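# Place the full drink can upright in the bowl

## Task

Get the full drink can standing upright inside the bowl so that it stays there by itself, with no help from the robot, then open the hand and move it away from the can.

## Robot and tools

Robot: one arm with six joints carrying a five-fingered right hand. There is only one arm, so each row drives this single arm and hand.

Scene frame: origin on the table top straight below the arm's base, +z up, +y to the left when looking along +x. The base may sit tilted. Reported positions are in metres; the printed position may be slightly off, more so far from the base.

Hand point: a spot fixed to the palm, 0.05 m in front of it, where the index pad meets the thumb tip in a pinch. Its +z runs along the straightened fingers (they extend 0.06 to 0.07 m past it), +y points out of the palm, and +x runs across the palm away from the thumb. Across the palm the hand extends 0.08 m on the little-finger side; on the thumb side 0.02 m when the thumb is turned in front of the palm, up to 0.09 m otherwise. A rigid wrist bracket on the little-finger side sticks out 0.03 m beyond the point along +y and 0.11 m across the palm, and it can collide.

Row layout (used by both moving tools): 14 numbers, each in [-1, 1], in this order: dx, dy, dz, rx, ry, rz, little, ring, middle, index, thumb_bend, thumb_turn, force_limit, speed.
- dx..rz are an offset, not a pose: a displacement of the hand point from its measured pose at the start of the action, expressed in the hand point's own axes. 1.0 equals 0.6 m for dx, dy, dz and 180 degrees for rotation; rx, ry, rz form one rotation vector.
- little, ring, middle, index: absolute finger targets, -1 straight/open, +1 curled fully into the palm. thumb_bend: -1 straight, +1 fully bent. thumb_turn: -1 alongside the palm, +1 in front of it facing the fingers. A pinch is roughly index +0.22, thumb_bend +0.75, thumb_turn +0.57.
- force_limit: closing stall load at the fingertip, linear from about 0 N at -1 to 10 N at +1 (15 N for the two thumb motors); it never stops opening. speed: finger speed, near zero at -1 up to full at +1, where a complete stroke takes 0.6 s. For a soft grip close at speed -0.9 or below.

execute_actions(actions): a list of actions; each action is a list of up to 15 rows, each row lasting one control step of 1/30 s; a short action repeats its final row for the remaining steps. Every row of an action is measured from that action's starting pose, not from the row before. For the first action in a call, the start is the last pose a result reported. An empty list just returns the current state and images. Each step the commanded pose is clipped to within 100 mm and 16 degrees of the measured pose, so a far target may need several actions; position is favoured over orientation when both cannot be met. Arm motion trails commands by about 0.17 s.

move(target, speed, stop_force, blocking): target is one row as above, its offsets taken from the pose in the latest result that shows one; the hand point travels a straight path toward it (0.5 to 10 s; paths longer than 10 s stop short), turning the shorter way. Hand numbers are sent at the start. speed: m/s, 0.002 to 0.5, default 0.25; rotation rate is capped at twice that in rad/s. The path ignores obstacles, and the arm may overshoot speed near full stretch. stop_force (optional, 9 to 40 N, only after 0.2 s of scene time): ends the path once the wrist sensor reads that much extra push against the direction of travel for two steps, then backs up two steps and holds; use it with a very slow speed when a target lies beyond a surface, do not rely on it for moves that rotate, and omit it when backing away from something you touch. blocking=false returns after 0.5 s while the arm keeps going (not allowed with stop_force); check with wait(0); other moves are refused until its end is seen. The result adds a move: line giving the ending (done, contact, held, off_target, moving, fault), which limits acted (paced = pose clipped, held = steps blocked) and the distance left to the target.

wait(seconds): 0 to 10; the arm holds its last command and a running move continues. stop(): brakes a running move; it needs room to slow down. zoom_image(camera, region): camera is cam_high, cam_low or cam_wrist (each 504x504); region [x0, y0, x1, y1] in pixels from the top-left, at most 504 by 504. show_instructions(): shows the reference images. finished_scene(scene): ends the current scene, given its number; irreversible, and the result says whether the goal was met.

Result lines: end_effector_position and end_effector_quat_wxyz with velocities in the scene frame; Hand target, the pose currently being driven toward; a pose unreachable line when the clearance check (which treats the mounting block as arm) altered the command; hand_measured, hand_stopped_by (moving, target, force, stalled, fault) and hand_load_n, six values in the row's finger order, load positive when pushing a finger open; loads near 0 mean the grip is lost. Wrist force and torque are in the hand's axes, noisy with offsets up to about 4 N, saturating near 50 N; no reading at start is normal. Joint torques are noisy and offset.

Gripping: turn the thumb in front of the palm before reaching the object; the whole hand can then wrap objects 0.035 to 0.08 m wide, which rest across the palm on the wrist side of the hand point. Fingers lock when they reach target or force_limit; resend the same numbers to keep a grip, send a further-closed target with higher force_limit to squeeze, or a more-open target to loosen.

Avoid: pushing hard into the table or objects (the arm is stiff); a joint load at its limit (wrist joints only 25.7 N m, held weight included) or 150 N on the arm causes a 10 s stop. Don't knock anything off the table, drop or slam the can, or hold heavy loads long (motors overheat at 85 °C). Loose objects may be nudged occasionally. Release the can and lift clear before finishing.

Each tool is called after "Call:" in YAML: its name, and indented under it one key for each argument.

Reference images:

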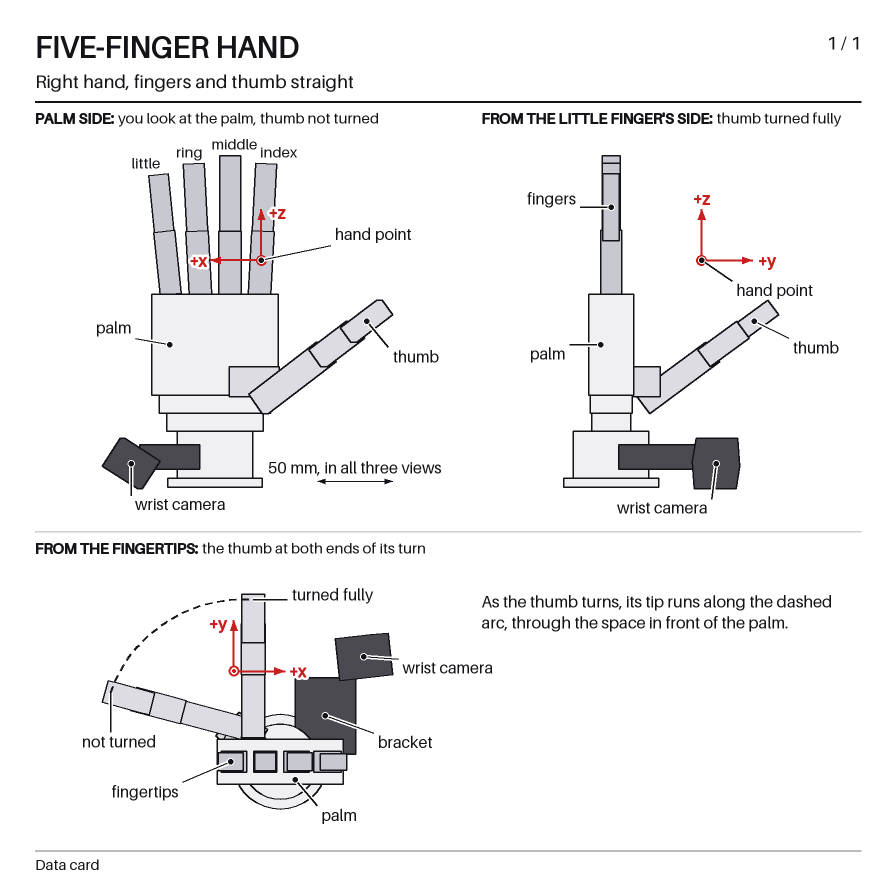

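## Session

Call:
execute_actions:
  actions: []

Scene clock: 0.00 s.
end_effector_position=(+0.8671, -0.1710, +0.3599) hand_measured=(-1.000, -1.000, -1.000, -1.000, -1.000, -1.000) hand_load_n=(+0.0, +0.0, +0.0, +0.0, +0.0, +0.0) hand_stopped_by=(target, target, target, target, target, target) hand_force_limit=0.00 hand_speed=-0.80 end_effector_quat_wxyz=(-0.066, +0.648, +0.421, +0.631) end_effector_velocity=(-0.000, +0.001, -0.001) end_effector_angular_velocity=(+0.000, +0.002, +0.001)
Joint positions: [-0.025 -1.095  1.035  0.574  1.132 -0.049]
Joint velocities: [-0.     0.001 -0.     0.001  0.     0.   ]
Joint torques (N m, as the arm reports them, + toward a larger angle): no reading
Motor temperatures (°C, as the motors report them): [28 25 25 36 32 30]
Wrist force (N, on the end effector, along its own x y z axes, offset not removed): no reading
Wrist torque (N m, same axes, about the end effector's origin, offset not removed): no reading
Hand target: +0.867, -0.171, +0.360; -0.066, +0.648, +0.421, +0.631

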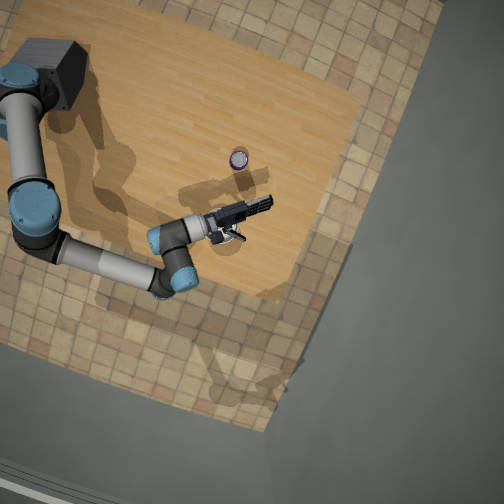

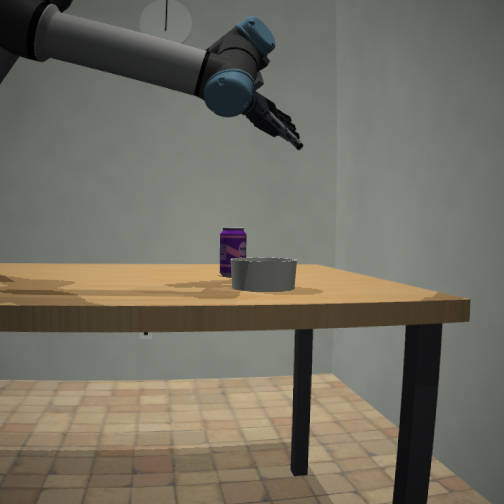

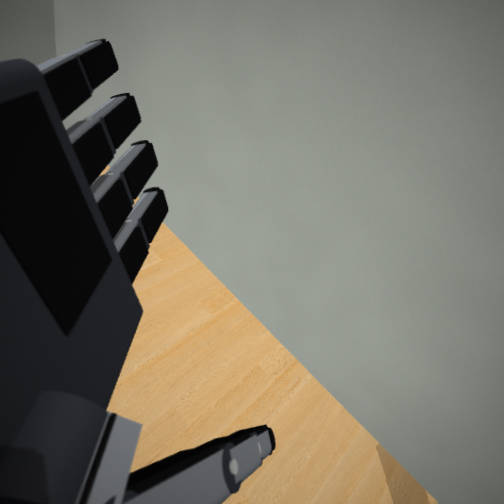

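Call:
move:
  target: [0.26,-0.447,0.143,0,0.064,0.148,-1,-1,-1,-1,-1,1,0.5,1]

Scene clock: 13.10 s.
end_effector_position=(+0.7401, +0.1244, +0.3603) hand_measured=(-1.000, -1.000, -1.000, -1.000, -1.000, +1.000) hand_load_n=(+0.0, +0.0, +0.0, +0.0, +0.0, +0.0) hand_stopped_by=(target, target, target, target, target, target) hand_force_limit=0.50 hand_speed=1.00 end_effector_quat_wxyz=(-0.251, +0.662, +0.252, +0.660) end_effector_velocity=(-0.000, +0.002, -0.000) end_effector_angular_velocity=(+0.004, +0.001, -0.004)
Joint positions: [ 0.281 -1.084  1.654 -0.171  1.215  0.586]
Joint velocities: [ 0.003  0.003  0.003 -0.01   0.003  0.007]
Joint torques (N m, as the arm reports them, + toward a larger angle): [ 38.03 -18.88  -4.82  -1.89   1.5    2.06]
Motor temperatures (°C, as the motors report them): [28 25 25 36 32 30]
Wrist force (N, on the end effector, along its own x y z axes, offset not removed): [0.9 -1.0 6.0]
Wrist torque (N m, same axes, about the end effector's origin, offset not removed): [-0.61 -0.31 -0.03]
Hand target: +0.740, +0.125, +0.360; -0.251, +0.662, +0.252, +0.660
Off the commanded pose: 0.000 m, 0 deg.
move: done

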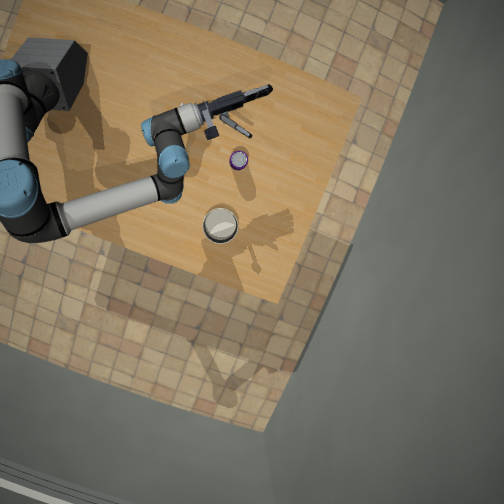

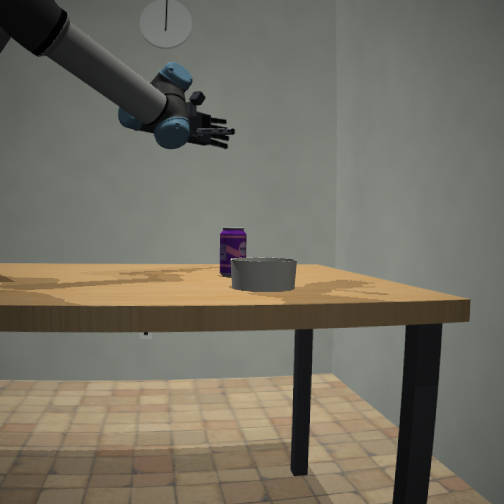

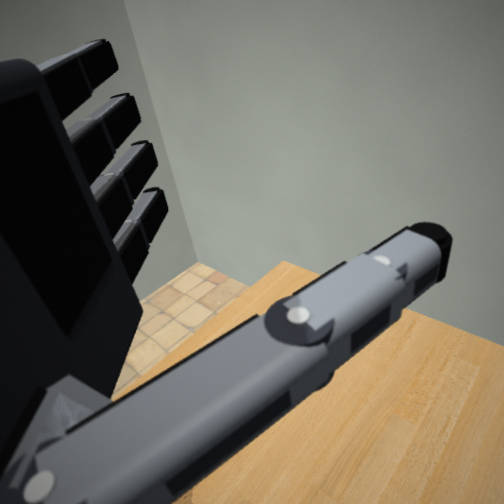

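Descend (hand x is up).

Call:
move:
  target: [-0.49,0,0,0,0,0,-1,-1,-1,-1,-1,1,0.5,1]

Scene clock: 25.90 s.
end_effector_position=(+0.7378, +0.1230, +0.0776) hand_measured=(-1.000, -1.000, -1.000, -1.000, -1.000, +1.000) hand_load_n=(+0.0, +0.0, +0.0, +0.0, +0.0, +0.0) hand_stopped_by=(target, target, target, target, target, target) hand_force_limit=0.50 hand_speed=1.00 end_effector_quat_wxyz=(-0.250, +0.663, +0.251, +0.660) end_effector_velocity=(+0.000, -0.000, +0.001) end_effector_angular_velocity=(-0.000, -0.001, -0.001)
Joint positions: [-0.155 -0.769  1.691 -0.406  0.825  0.363]
Joint velocities: [ 0.    -0.001 -0.    -0.001 -0.     0.   ]
Joint torques (N m, as the arm reports them, + toward a larger angle): [ 32.4  -30.92  -2.03   1.33  -1.56  -0.14]
Motor temperatures (°C, as the motors report them): [28 25 25 36 32 30]
Wrist force (N, on the end effector, along its own x y z axes, offset not removed): [-3.3 0.8 2.4]
Wrist torque (N m, same axes, about the end effector's origin, offset not removed): [-0.19 0.64 -0.30]
Hand target: +0.738, +0.123, +0.078; -0.250, +0.663, +0.251, +0.660
Off the commanded pose: 0.011 m, 0 deg.
FORCE FAULT: contact force on the arm reached its limit, and the arm stopped for 10 seconds. The contact can be on any part of the arm, not only on its tool. That time counts as 20 of the actions that you can send in this scene. The arm's remaining commands of this call were not run. The arm holds still and accepts commands again. Move the arm away from the contact; if what it grips holds it there, let go first. Pushing or pulling that hard again can fault the arm again.
move: fault

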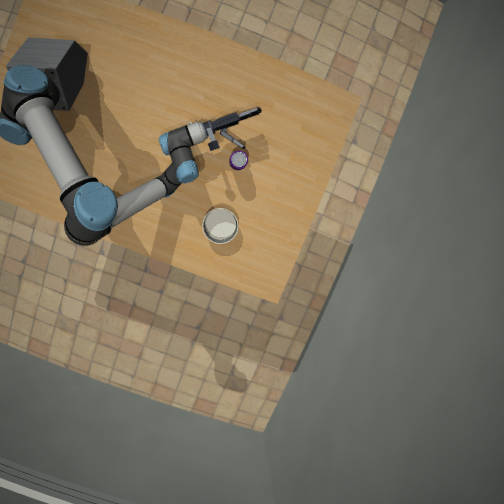

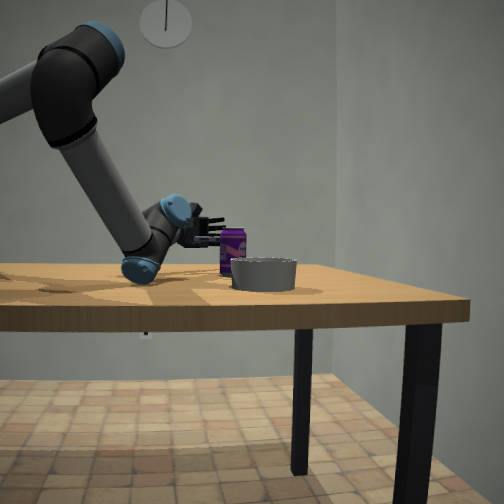

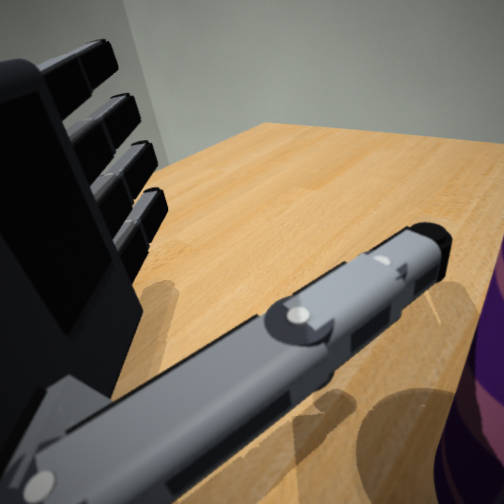

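Call:
move:
  target: [0.04,0,0.06,0,0,0,-1,-1,-1,-1,-1,1,0.5,1]

Scene clock: 28.40 s.
end_effector_position=(+0.7647, +0.1467, +0.1013) hand_measured=(-1.000, -1.000, -1.000, -1.000, -1.000, +1.000) hand_load_n=(+0.0, +0.0, +0.0, +0.0, +0.0, +0.0) hand_stopped_by=(target, target, target, target, target, target) hand_force_limit=0.50 hand_speed=1.00 end_effector_quat_wxyz=(-0.250, +0.663, +0.251, +0.660) end_effector_velocity=(+0.001, +0.002, +0.000) end_effector_angular_velocity=(+0.000, +0.001, +0.001)
Joint positions: [-0.076 -0.741  1.614 -0.39   0.894  0.413]
Joint velocities: [ 0.004  0.004 -0.006  0.001  0.004  0.002]
Joint torques (N m, as the arm reports them, + toward a larger angle): [ 42.45 -26.   -10.53   3.     1.12   2.4 ]
Motor temperatures (°C, as the motors report them): [28 25 25 36 32 30]
Wrist force (N, on the end effector, along its own x y z axes, offset not removed): [2.5 -1.4 2.5]
Wrist torque (N m, same axes, about the end effector's origin, offset not removed): [-0.48 -0.25 0.13]
Hand target: +0.765, +0.147, +0.101; -0.250, +0.663, +0.251, +0.660
Off the commanded pose: 0.000 m, 0 deg.
move: done

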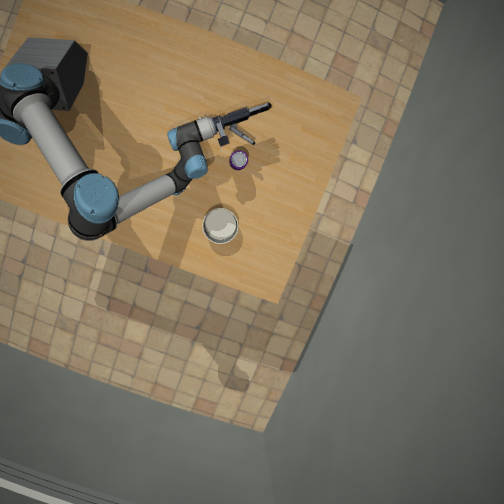

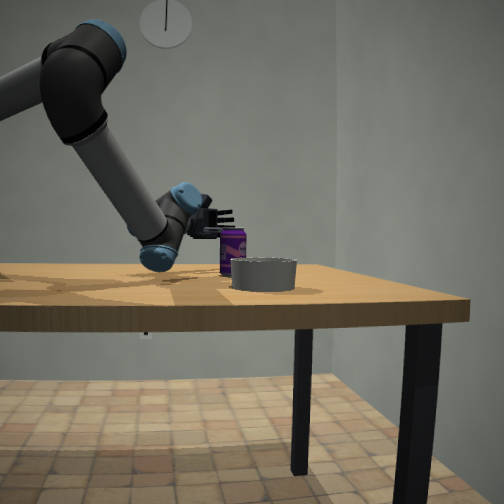

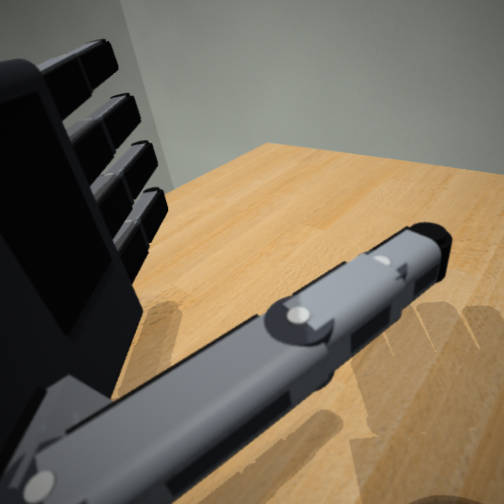

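Call:
move:
  target: [-0.02,0,-0.135,0,0,0,-1,-1,-1,-1,-1,1,0.5,1]

Call:
move:
  target: [0,0.2,0,0,0,0,-1,-1,-1,-1,-1,1,0.5,1]
  speed: 0.08

Scene clock: 31.77 s.
end_effector_position=(+0.7042, +0.0933, +0.0896) hand_measured=(-1.000, -1.000, -1.000, -1.000, -1.000, +1.000) hand_load_n=(+0.0, +0.0, +0.0, +0.0, +0.0, +0.0) hand_stopped_by=(target, target, target, target, target, target) hand_force_limit=0.50 hand_speed=1.00 end_effector_quat_wxyz=(-0.250, +0.663, +0.251, +0.660) end_effector_velocity=(-0.002, -0.002, +0.000) end_effector_angular_velocity=(-0.000, -0.002, -0.000)
Joint positions: [-0.204 -0.865  1.811 -0.406  0.783  0.329]
Joint velocities: [-0.005 -0.004  0.006 -0.    -0.005 -0.004]
Joint torques (N m, as the arm reports them, + toward a larger angle): [ 19.92 -39.4    5.29   3.59  -4.45  -2.89]
Motor temperatures (°C, as the motors report them): [28 25 25 36 32 30]
Wrist force (N, on the end effector, along its own x y z axes, offset not removed): [-0.9 1.1 1.5]
Wrist torque (N m, same axes, about the end effector's origin, offset not removed): [0.07 0.27 -0.14]
Hand target: +0.704, +0.093, +0.090; -0.250, +0.663, +0.251, +0.660
Off the commanded pose: 0.000 m, 0 deg.
move: done

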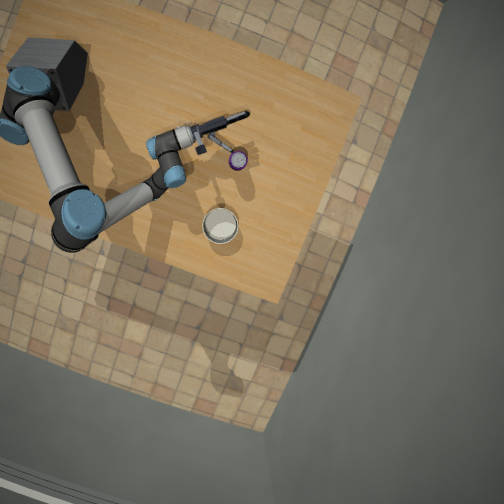

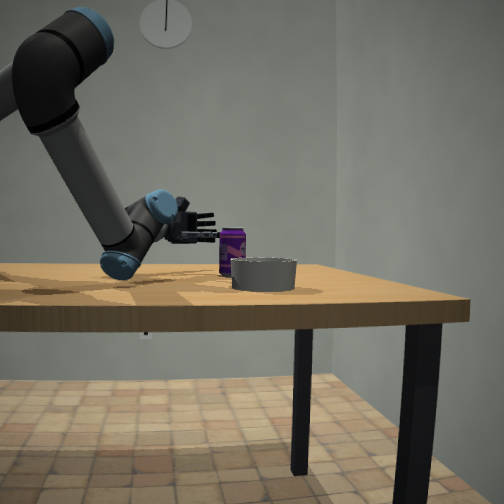

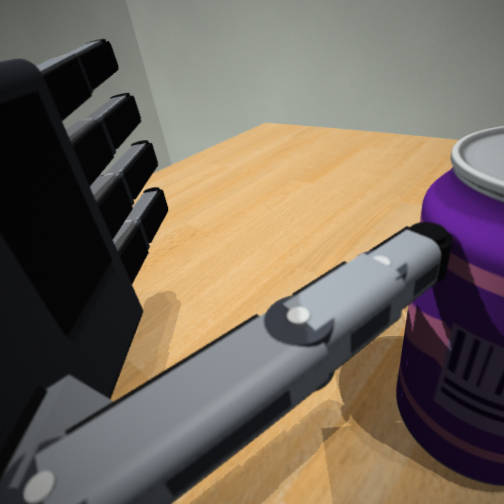

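Scene clock: 33.77 s.
end_effector_position=(+0.7836, +0.0037, +0.0896) hand_measured=(-1.000, -1.000, -1.000, -1.000, -1.000, +1.000) hand_load_n=(+0.0, +0.0, +0.0, +0.0, +0.0, +0.0) hand_stopped_by=(target, target, target, target, target, target) hand_force_limit=0.50 hand_speed=1.00 end_effector_quat_wxyz=(-0.250, +0.663, +0.251, +0.660) end_effector_velocity=(+0.002, -0.001, -0.001) end_effector_angular_velocity=(+0.000, +0.000, +0.002)
Joint positions: [-0.255 -0.874  1.531 -0.088  0.739  0.29 ]
Joint velocities: [-0.001  0.003 -0.008  0.008 -0.001 -0.002]
Joint torques (N m, as the arm reports them, + toward a larger angle): [ 24.73 -29.67 -10.53   3.78  -4.37  -3.07]
Motor temperatures (°C, as the motors report them): [28 25 25 36 32 30]
Wrist force (N, on the end effector, along its own x y z axes, offset not removed): [0.6 -0.6 0.4]
Wrist torque (N m, same axes, about the end effector's origin, offset not removed): [-0.23 -0.04 0.06]
Hand target: +0.784, +0.003, +0.090; -0.250, +0.663, +0.251, +0.660
Off the commanded pose: 0.000 m, 0 deg.
move: done

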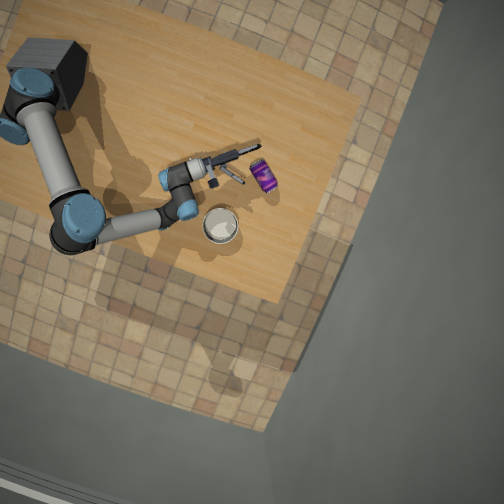

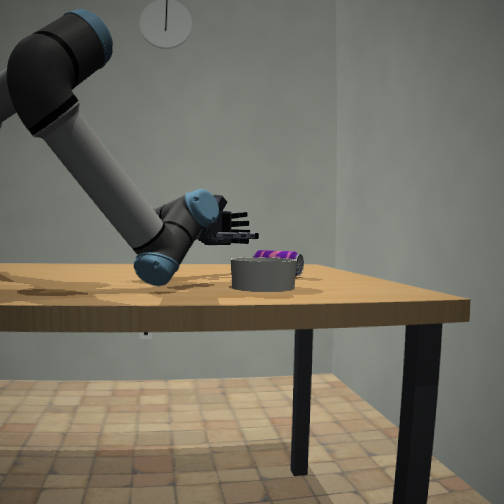

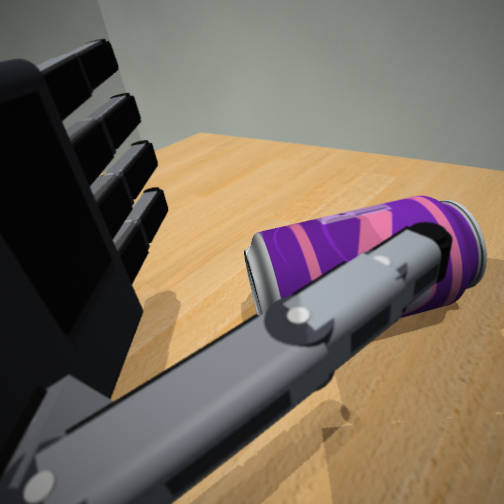

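Call:
move:
  target: [0.17,0.117,0.05,0,0,0.5,-1,-1,-1,-1,-1,1,0.5,1]

Scene clock: 45.97 s.
end_effector_position=(+0.8529, -0.0288, +0.1912) hand_measured=(-1.000, -1.000, -1.000, -1.000, -1.000, +1.000) hand_load_n=(+0.0, +0.0, +0.0, +0.0, +0.0, +0.0) hand_stopped_by=(target, target, target, target, target, target) hand_force_limit=0.50 hand_speed=1.00 end_effector_quat_wxyz=(+0.643, -0.646, +0.291, -0.290) end_effector_velocity=(+0.001, -0.000, +0.002) end_effector_angular_velocity=(+0.009, +0.009, +0.002)
Joint positions: [-0.131 -0.85   0.97   0.385  0.846  1.949]
Joint velocities: [ 0.001  0.003 -0.01   0.009  0.     0.011]
Joint torques (N m, as the arm reports them, + toward a larger angle): [ 45.72 -35.22 -21.47   3.26   0.89   2.33]
Motor temperatures (°C, as the motors report them): [28 25 25 36 32 30]
Wrist force (N, on the end effector, along its own x y z axes, offset not removed): [3.1 1.2 -0.2]
Wrist torque (N m, same axes, about the end effector's origin, offset not removed): [0.19 -0.39 0.19]
Hand target: +0.853, -0.029, +0.191; +0.643, -0.646, +0.291, -0.290
Off the commanded pose: 0.000 m, 0 deg.
move: done

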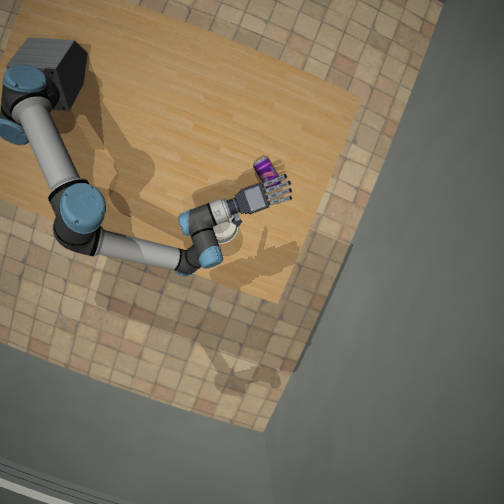

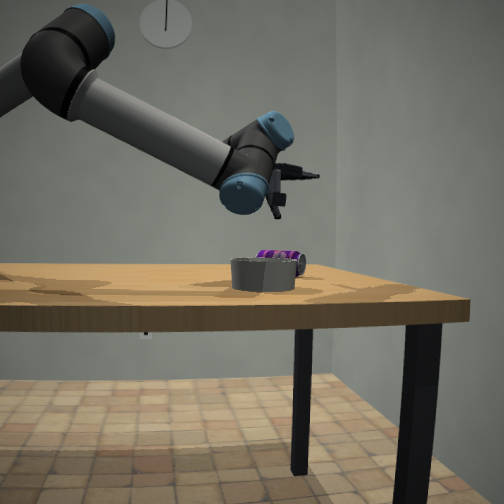

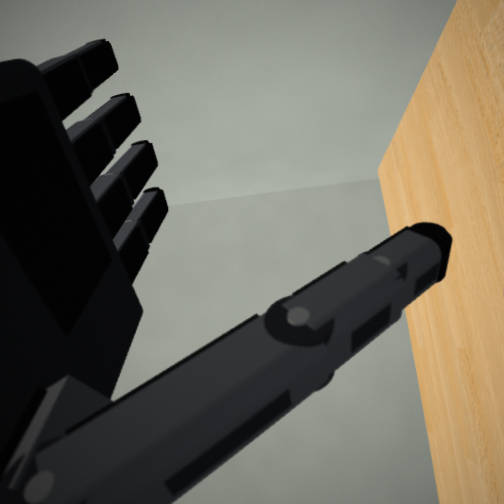

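Call:
move:
  target: [-0.07,0.13,0.05,0,0,0,-1,-1,-1,-1,-1,1,0.5,1]
  speed: 0.15

Scene clock: 49.77 s.
end_effector_position=(+0.8473, +0.0222, +0.1133) hand_measured=(-1.000, -1.000, -1.000, -1.000, -1.000, +1.000) hand_load_n=(+0.0, +0.0, +0.0, +0.0, +0.0, +0.0) hand_stopped_by=(target, target, target, target, target, target) hand_force_limit=0.50 hand_speed=1.00 end_effector_quat_wxyz=(+0.643, -0.646, +0.291, -0.290) end_effector_velocity=(+0.000, +0.002, -0.002) end_effector_angular_velocity=(+0.000, +0.000, +0.000)
Joint positions: [-0.166 -0.755  1.033  0.243  0.815  1.925]
Joint velocities: [-0.001  0.005 -0.001 -0.003 -0.001 -0.   ]
Joint torques (N m, as the arm reports them, + toward a larger angle): [ 29.59 -32.71 -16.14  -0.6   -3.96  -2.85]
Motor temperatures (°C, as the motors report them): [28 25 25 36 32 30]
Wrist force (N, on the end effector, along its own x y z axes, offset not removed): [-1.1 3.1 1.7]
Wrist torque (N m, same axes, about the end effector's origin, offset not removed): [0.26 0.07 -0.13]
Hand target: +0.847, +0.022, +0.113; +0.643, -0.646, +0.291, -0.290
Off the commanded pose: 0.000 m, 0 deg.
move: done

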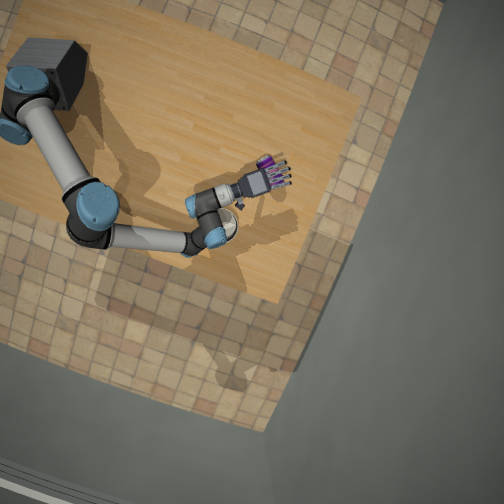

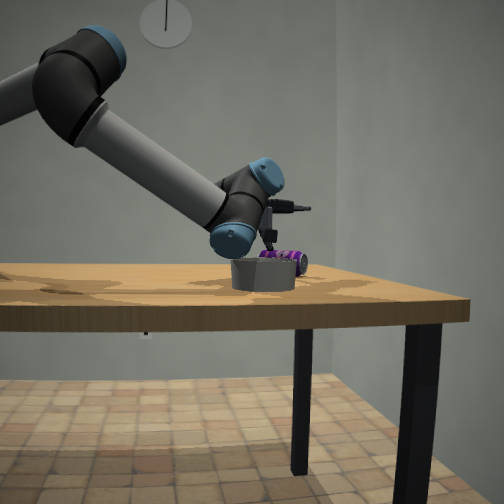

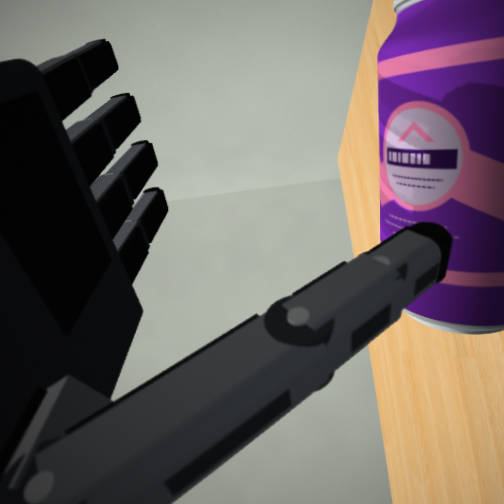

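Call:
move:
  target: [0,-0.03,0,-0.3,0,0,-1,-1,-1,-1,-1,1,0.5,1]
  speed: 0.15

Scene clock: 58.97 s.
end_effector_position=(+0.8462, +0.0220, +0.1311) hand_measured=(-1.000, -1.000, -1.000, -1.000, -1.000, +1.000) hand_load_n=(+0.0, +0.0, +0.0, +0.0, +0.0, +0.0) hand_stopped_by=(target, target, target, target, target, target) hand_force_limit=0.50 hand_speed=1.00 end_effector_quat_wxyz=(-0.299, +0.852, -0.393, +0.173) end_effector_velocity=(+0.001, -0.001, +0.001) end_effector_angular_velocity=(-0.017, -0.002, -0.003)
Joint positions: [ 0.162 -0.297  0.039  1.028  1.905  2.04 ]
Joint velocities: [ 0.005  0.009 -0.017  0.002  0.018 -0.006]
Joint torques (N m, as the arm reports them, + toward a larger angle): [ 52.68 -31.38 -21.83   3.03   2.06  -2.99]
Motor temperatures (°C, as the motors report them): [28 25 25 36 32 30]
Wrist force (N, on the end effector, along its own x y z axes, offset not removed): [2.7 3.7 2.1]
Wrist torque (N m, same axes, about the end effector's origin, offset not removed): [0.41 -0.22 0.22]
Hand target: +0.846, +0.022, +0.131; -0.298, +0.853, -0.393, +0.174
Off the commanded pose: 0.001 m, 6 deg.
elbow stopped short: the move would have taken joint 3 (elbow) straighter than the controller allows; a more bent joint 3 avoids this.
move: off_target

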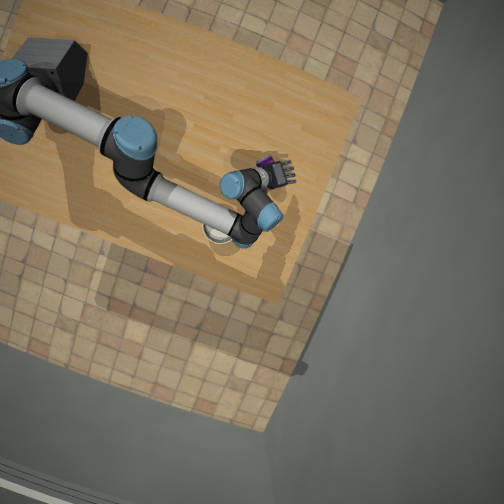

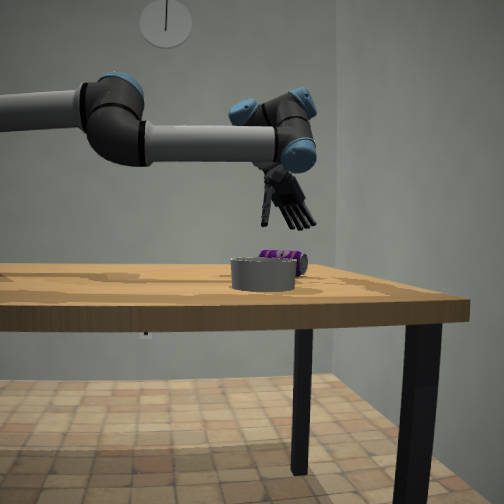

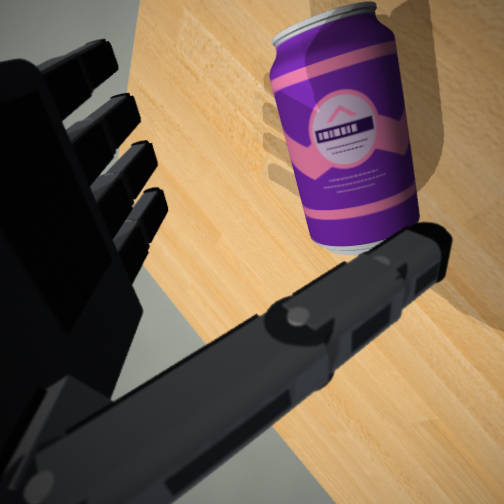

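Call:
move:
  target: [-0.005,0.054,0.063,0,0,0,-1,-1,-1,-1,-1,1,0.5,1]
  speed: 0.1

Scene clock: 62.90 s.
end_effector_position=(+0.8461, +0.0218, +0.0817) hand_measured=(-1.000, -1.000, -1.000, -1.000, -1.000, +1.000) hand_load_n=(+0.0, +0.0, +0.0, +0.0, +0.0, +0.0) hand_stopped_by=(target, target, target, target, target, target) hand_force_limit=0.50 hand_speed=1.00 end_effector_quat_wxyz=(-0.298, +0.853, -0.393, +0.170) end_effector_velocity=(-0.001, +0.001, -0.004) end_effector_angular_velocity=(+0.001, -0.024, -0.008)
Joint positions: [ 0.11  -0.356  0.235  0.884  1.869  2.005]
Joint velocities: [-0.006 -0.093  0.198 -0.131 -0.013 -0.013]
Joint torques (N m, as the arm reports them, + toward a larger angle): [ 37.57 -48.46  -6.82  -1.27  -3.62  -3.03]
Motor temperatures (°C, as the motors report them): [28 25 25 36 32 30]
Wrist force (N, on the end effector, along its own x y z axes, offset not removed): [-0.1 1.2 0.3]
Wrist torque (N m, same axes, about the end effector's origin, offset not removed): [0.24 -0.01 -0.09]
Hand target: +0.846, +0.022, +0.081; -0.298, +0.853, -0.393, +0.172
Off the commanded pose: 0.000 m, 0 deg.
move: done

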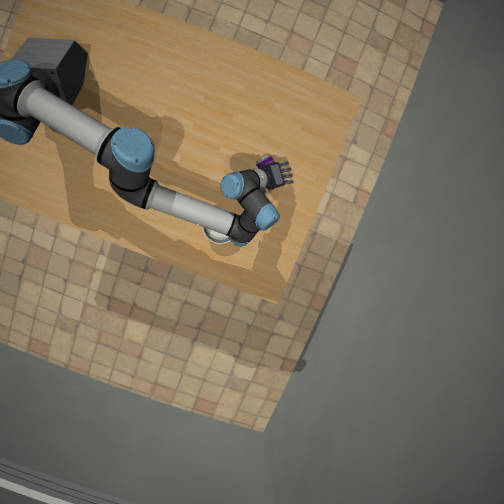

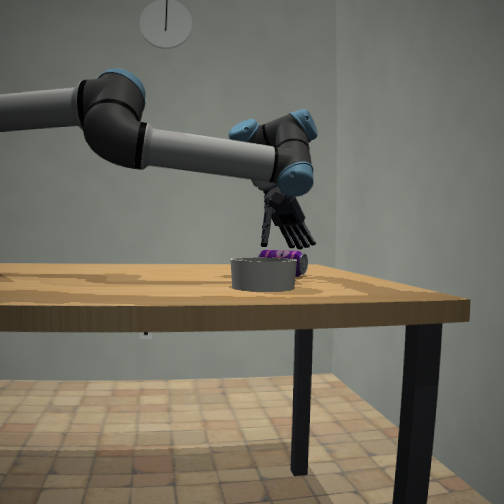

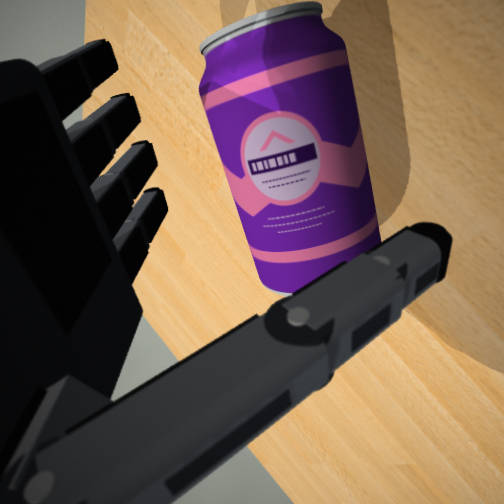

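Looks centred. Descend another 0.04.

Call:
move:
  target: [-0.004,0.043,0.05,0,0,0,-1,-1,-1,-1,-1,1,0.5,1]
  speed: 0.05

Scene clock: 65.67 s.
end_effector_position=(+0.8456, +0.0217, +0.0423) hand_measured=(-1.000, -1.000, -1.000, -1.000, -1.000, +1.000) hand_load_n=(+0.0, +0.0, +0.0, +0.0, +0.0, +0.0) hand_stopped_by=(target, target, target, target, target, target) hand_force_limit=0.50 hand_speed=1.00 end_effector_quat_wxyz=(-0.298, +0.853, -0.393, +0.170) end_effector_velocity=(+0.000, -0.001, -0.002) end_effector_angular_velocity=(-0.000, -0.001, -0.001)
Joint positions: [ 0.068 -0.362  0.309  0.809  1.839  1.975]
Joint velocities: [-0.003 -0.001  0.003 -0.004 -0.002 -0.002]
Joint torques (N m, as the arm reports them, + toward a larger angle): [ 36.29 -34.12  -7.64  -0.96  -3.46  -3.1 ]
Motor temperatures (°C, as the motors report them): [28 25 25 36 32 30]
Wrist force (N, on the end effector, along its own x y z axes, offset not removed): [-3.3 -0.9 5.8]
Wrist torque (N m, same axes, about the end effector's origin, offset not removed): [-0.40 0.46 -0.24]
Hand target: +0.846, +0.022, +0.042; -0.298, +0.853, -0.393, +0.170
Off the commanded pose: 0.000 m, 0 deg.
move: done

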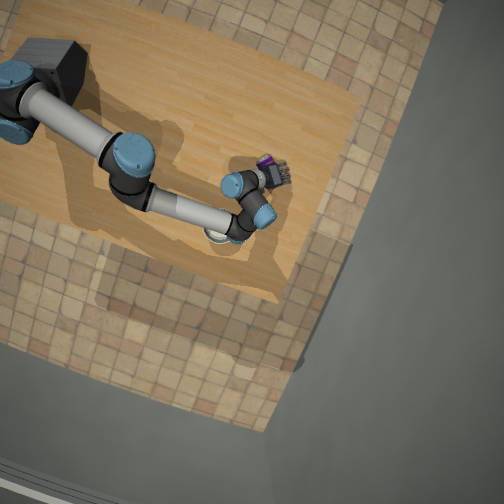

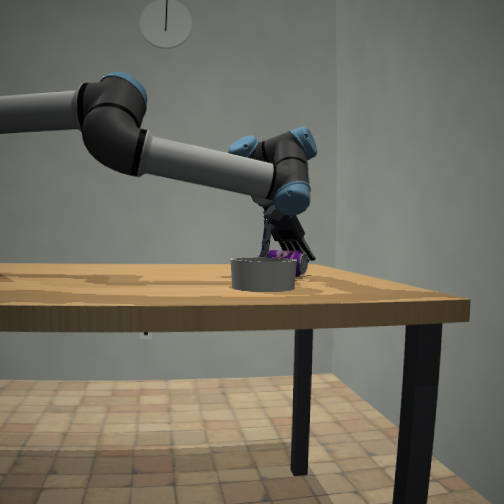

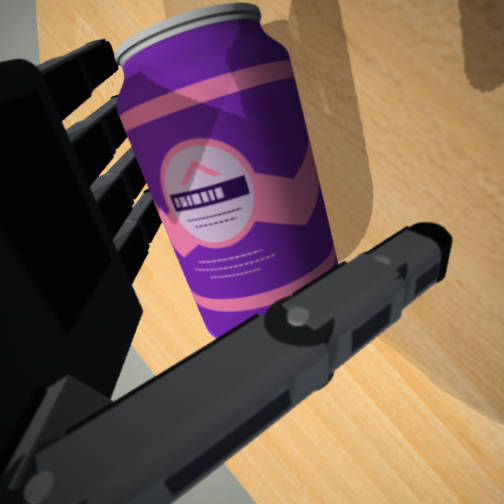

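Close the hand.

Call:
execute_actions:
  actions:
    - [[0,0,0,0,0,0,1,1,1,1,1,1,0.8,0]]
    - []
    - []

Scene clock: 67.73 s.
end_effector_position=(+0.8456, +0.0217, +0.0422) hand_measured=(-0.338, -0.340, -0.338, -0.338, -0.588, +1.000) hand_load_n=(+0.0, +4.0, +0.0, +0.0, +5.0, +2.0) hand_stopped_by=(moving, moving, moving, moving, moving, target) hand_force_limit=0.80 hand_speed=0.00 end_effector_quat_wxyz=(-0.298, +0.853, -0.393, +0.170) end_effector_velocity=(+0.000, -0.000, +0.001) end_effector_angular_velocity=(+0.001, -0.000, -0.001)
Joint positions: [ 0.068 -0.362  0.309  0.809  1.839  1.975]
Joint velocities: [ 0.    -0.    -0.001  0.001 -0.     0.001]
Joint torques (N m, as the arm reports them, + toward a larger angle): [ 53.36 -39.41 -19.27   2.91   1.36   2.54]
Motor temperatures (°C, as the motors report them): [28 25 25 36 32 30]
Wrist force (N, on the end effector, along its own x y z axes, offset not removed): [-1.3 1.6 0.0]
Wrist torque (N m, same axes, about the end effector's origin, offset not removed): [-0.04 -0.09 0.07]
Hand target: +0.846, +0.022, +0.042; -0.298, +0.853, -0.393, +0.170
Off the commanded pose: 0.000 m, 0 deg.

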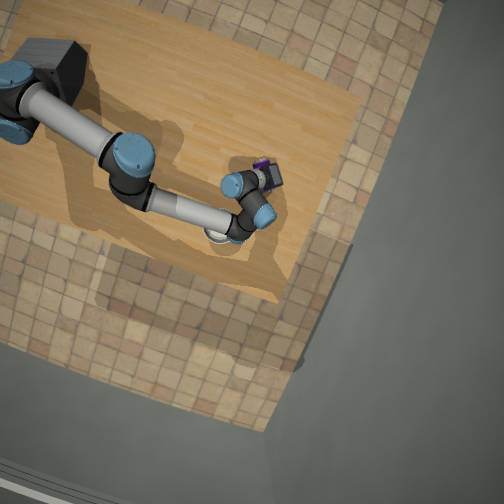

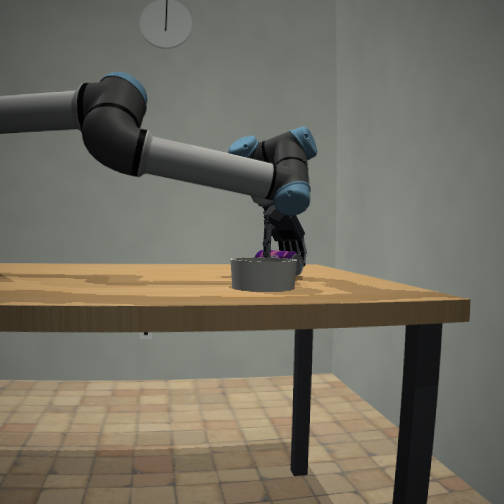

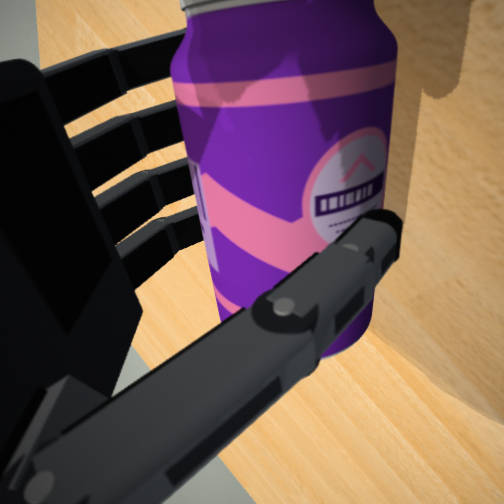

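Call:
wait:
  seconds: 0.5

Scene clock: 73.50 s.
end_effector_position=(+0.8456, +0.0217, +0.0423) hand_measured=(-0.096, -0.192, -0.208, -0.230, -0.556, +0.998) hand_load_n=(+12.0, +6.0, +7.5, +3.0, +27.5, +15.0) hand_stopped_by=(force, force, force, force, force, target) hand_force_limit=0.80 hand_speed=0.00 end_effector_quat_wxyz=(-0.298, +0.853, -0.393, +0.170) end_effector_velocity=(+0.000, +0.000, +0.000) end_effector_angular_velocity=(+0.000, -0.001, +0.000)
Joint positions: [ 0.068 -0.362  0.309  0.809  1.839  1.975]
Joint velocities: [ 0.001  0.    -0.    -0.001 -0.     0.   ]
Joint torques (N m, as the arm reports them, + toward a larger angle): [ 54.85 -50.96 -21.79  -0.86  -3.8    2.57]
Motor temperatures (°C, as the motors report them): [28 25 25 36 32 30]
Wrist force (N, on the end effector, along its own x y z axes, offset not removed): [-0.3 -1.6 2.8]
Wrist torque (N m, same axes, about the end effector's origin, offset not removed): [-0.49 0.05 -0.23]
Hand target: +0.846, +0.022, +0.042; -0.298, +0.853, -0.393, +0.170
Off the commanded pose: 0.000 m, 0 deg.
wait: 0.50 s; at rest from the start

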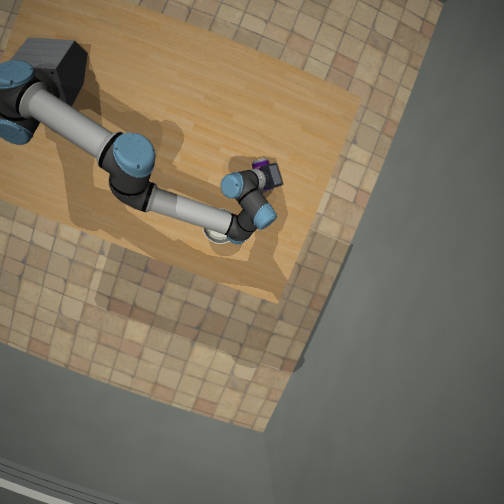

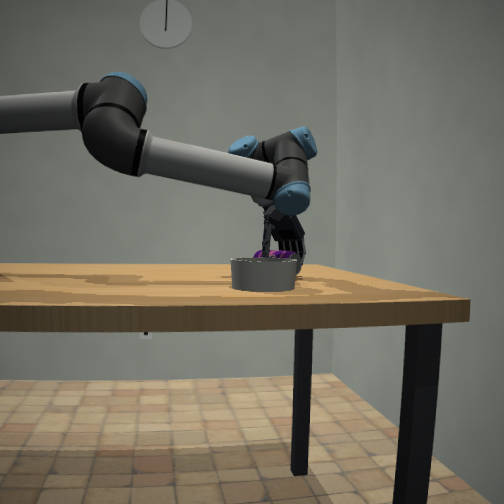

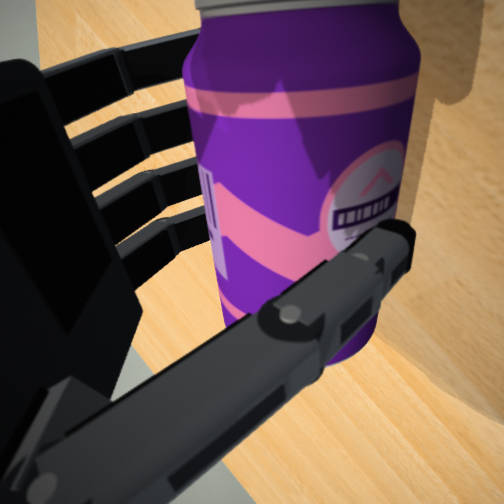

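Gripped. Lift 0.2 m.

Call:
move:
  target: [0.02,-0.215,-0.25,0,0,0,1,1,1,1,1,1,0.8,0]
  speed: 0.15

Scene clock: 77.07 s.
end_effector_position=(+0.8468, +0.0223, +0.2398) hand_measured=(-0.096, -0.192, -0.208, -0.230, -0.556, +0.998) hand_load_n=(+12.0, +6.0, +7.5, +3.5, +27.5, +15.0) hand_stopped_by=(force, force, force, force, force, target) hand_force_limit=0.80 hand_speed=0.00 end_effector_quat_wxyz=(-0.316, +0.837, -0.394, +0.211) end_effector_velocity=(+0.000, +0.001, +0.002) end_effector_angular_velocity=(+0.001, -0.002, -0.000)
Joint positions: [ 0.274 -0.376  0.036  1.048  1.955  2.086]
Joint velocities: [ 0.003 -0.    -0.    -0.001  0.001  0.001]
Joint torques (N m, as the arm reports them, + toward a larger angle): [ 54.16 -49.35 -21.62  -1.51   1.14   2.45]
Motor temperatures (°C, as the motors report them): [28 25 25 36 32 30]
Wrist force (N, on the end effector, along its own x y z axes, offset not removed): [-2.2 1.2 6.4]
Wrist torque (N m, same axes, about the end effector's origin, offset not removed): [-0.56 0.42 0.00]
Hand target: +0.847, +0.022, +0.240; -0.316, +0.837, -0.394, +0.211
Off the commanded pose: 0.001 m, 5 deg.
elbow stopped short: the move would have taken joint 3 (elbow) straighter than the controller allows; a more bent joint 3 avoids this.
move: off_target

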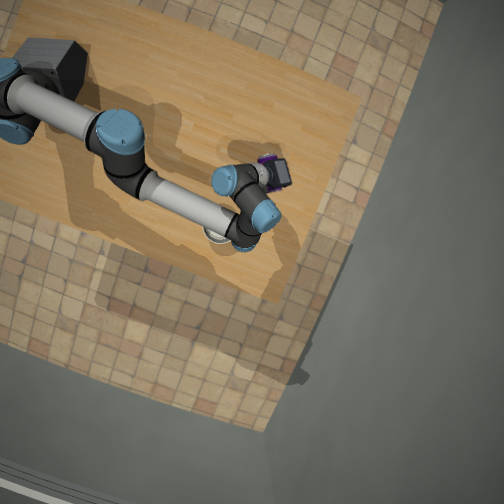

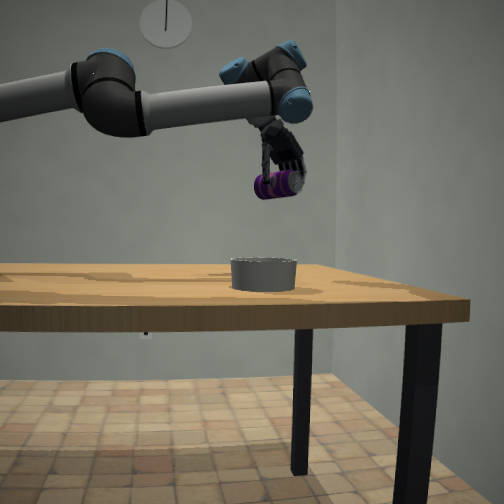

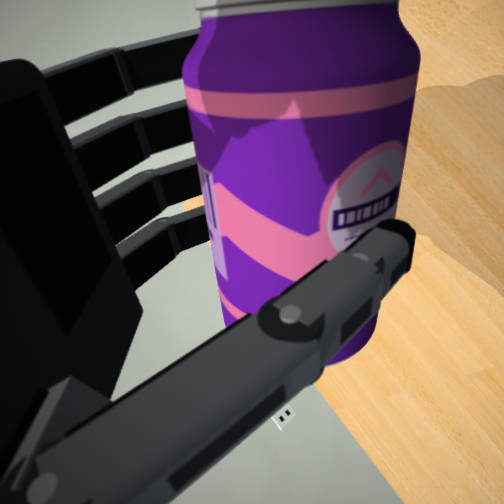

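Call:
move:
  target: [0.265,0.172,-0.198,0,0.334,-0.326,1,1,1,1,1,1,0.8,0]
  speed: 0.2

Scene clock: 93.43 s.
end_effector_position=(+0.8159, -0.1969, +0.2690) hand_measured=(-0.096, -0.192, -0.208, -0.230, -0.556, +0.998) hand_load_n=(+11.5, +5.5, +7.5, +3.5, +27.5, +16.0) hand_stopped_by=(force, force, force, force, force, target) hand_force_limit=0.80 hand_speed=0.00 end_effector_quat_wxyz=(+0.053, +0.706, -0.054, +0.705) end_effector_velocity=(+0.000, -0.003, +0.001) end_effector_angular_velocity=(-0.010, -0.012, -0.000)
Joint positions: [ 0.017 -1.206  1.731 -0.831  1.496  0.738]
Joint velocities: [-0.008 -0.002  0.005 -0.012 -0.017 -0.005]
Joint torques (N m, as the arm reports them, + toward a larger angle): [ 21.2  -39.42  -6.67  -3.07  -4.8   -3.05]
Motor temperatures (°C, as the motors report them): [28 25 25 36 32 30]
Wrist force (N, on the end effector, along its own x y z axes, offset not removed): [-2.7 2.9 2.7]
Wrist torque (N m, same axes, about the end effector's origin, offset not removed): [0.20 -0.28 0.16]
Hand target: +0.816, -0.197, +0.269; +0.053, +0.705, -0.053, +0.705
Off the commanded pose: 0.001 m, 0 deg.
move: done

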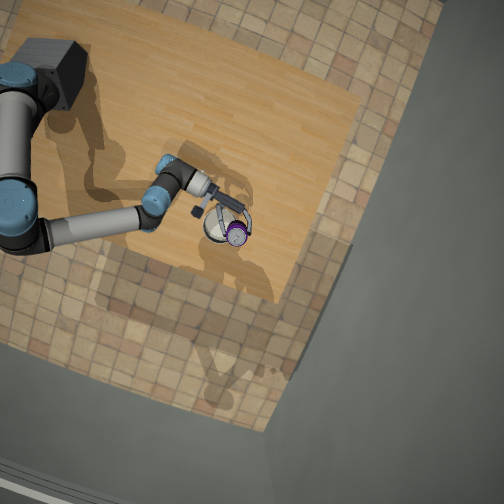

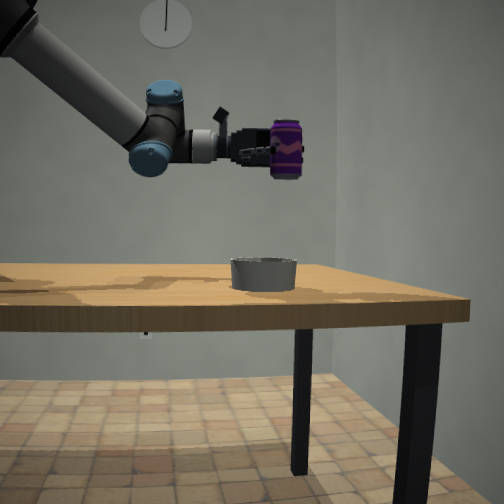

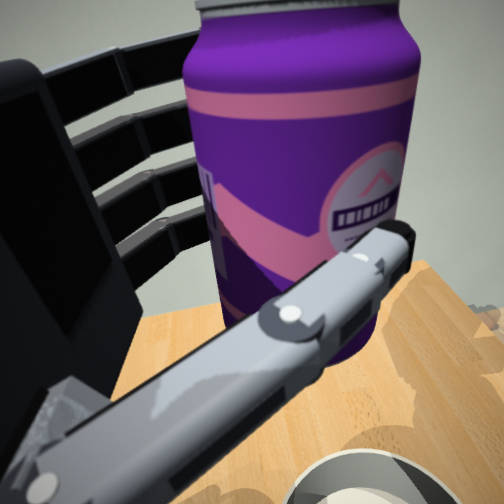

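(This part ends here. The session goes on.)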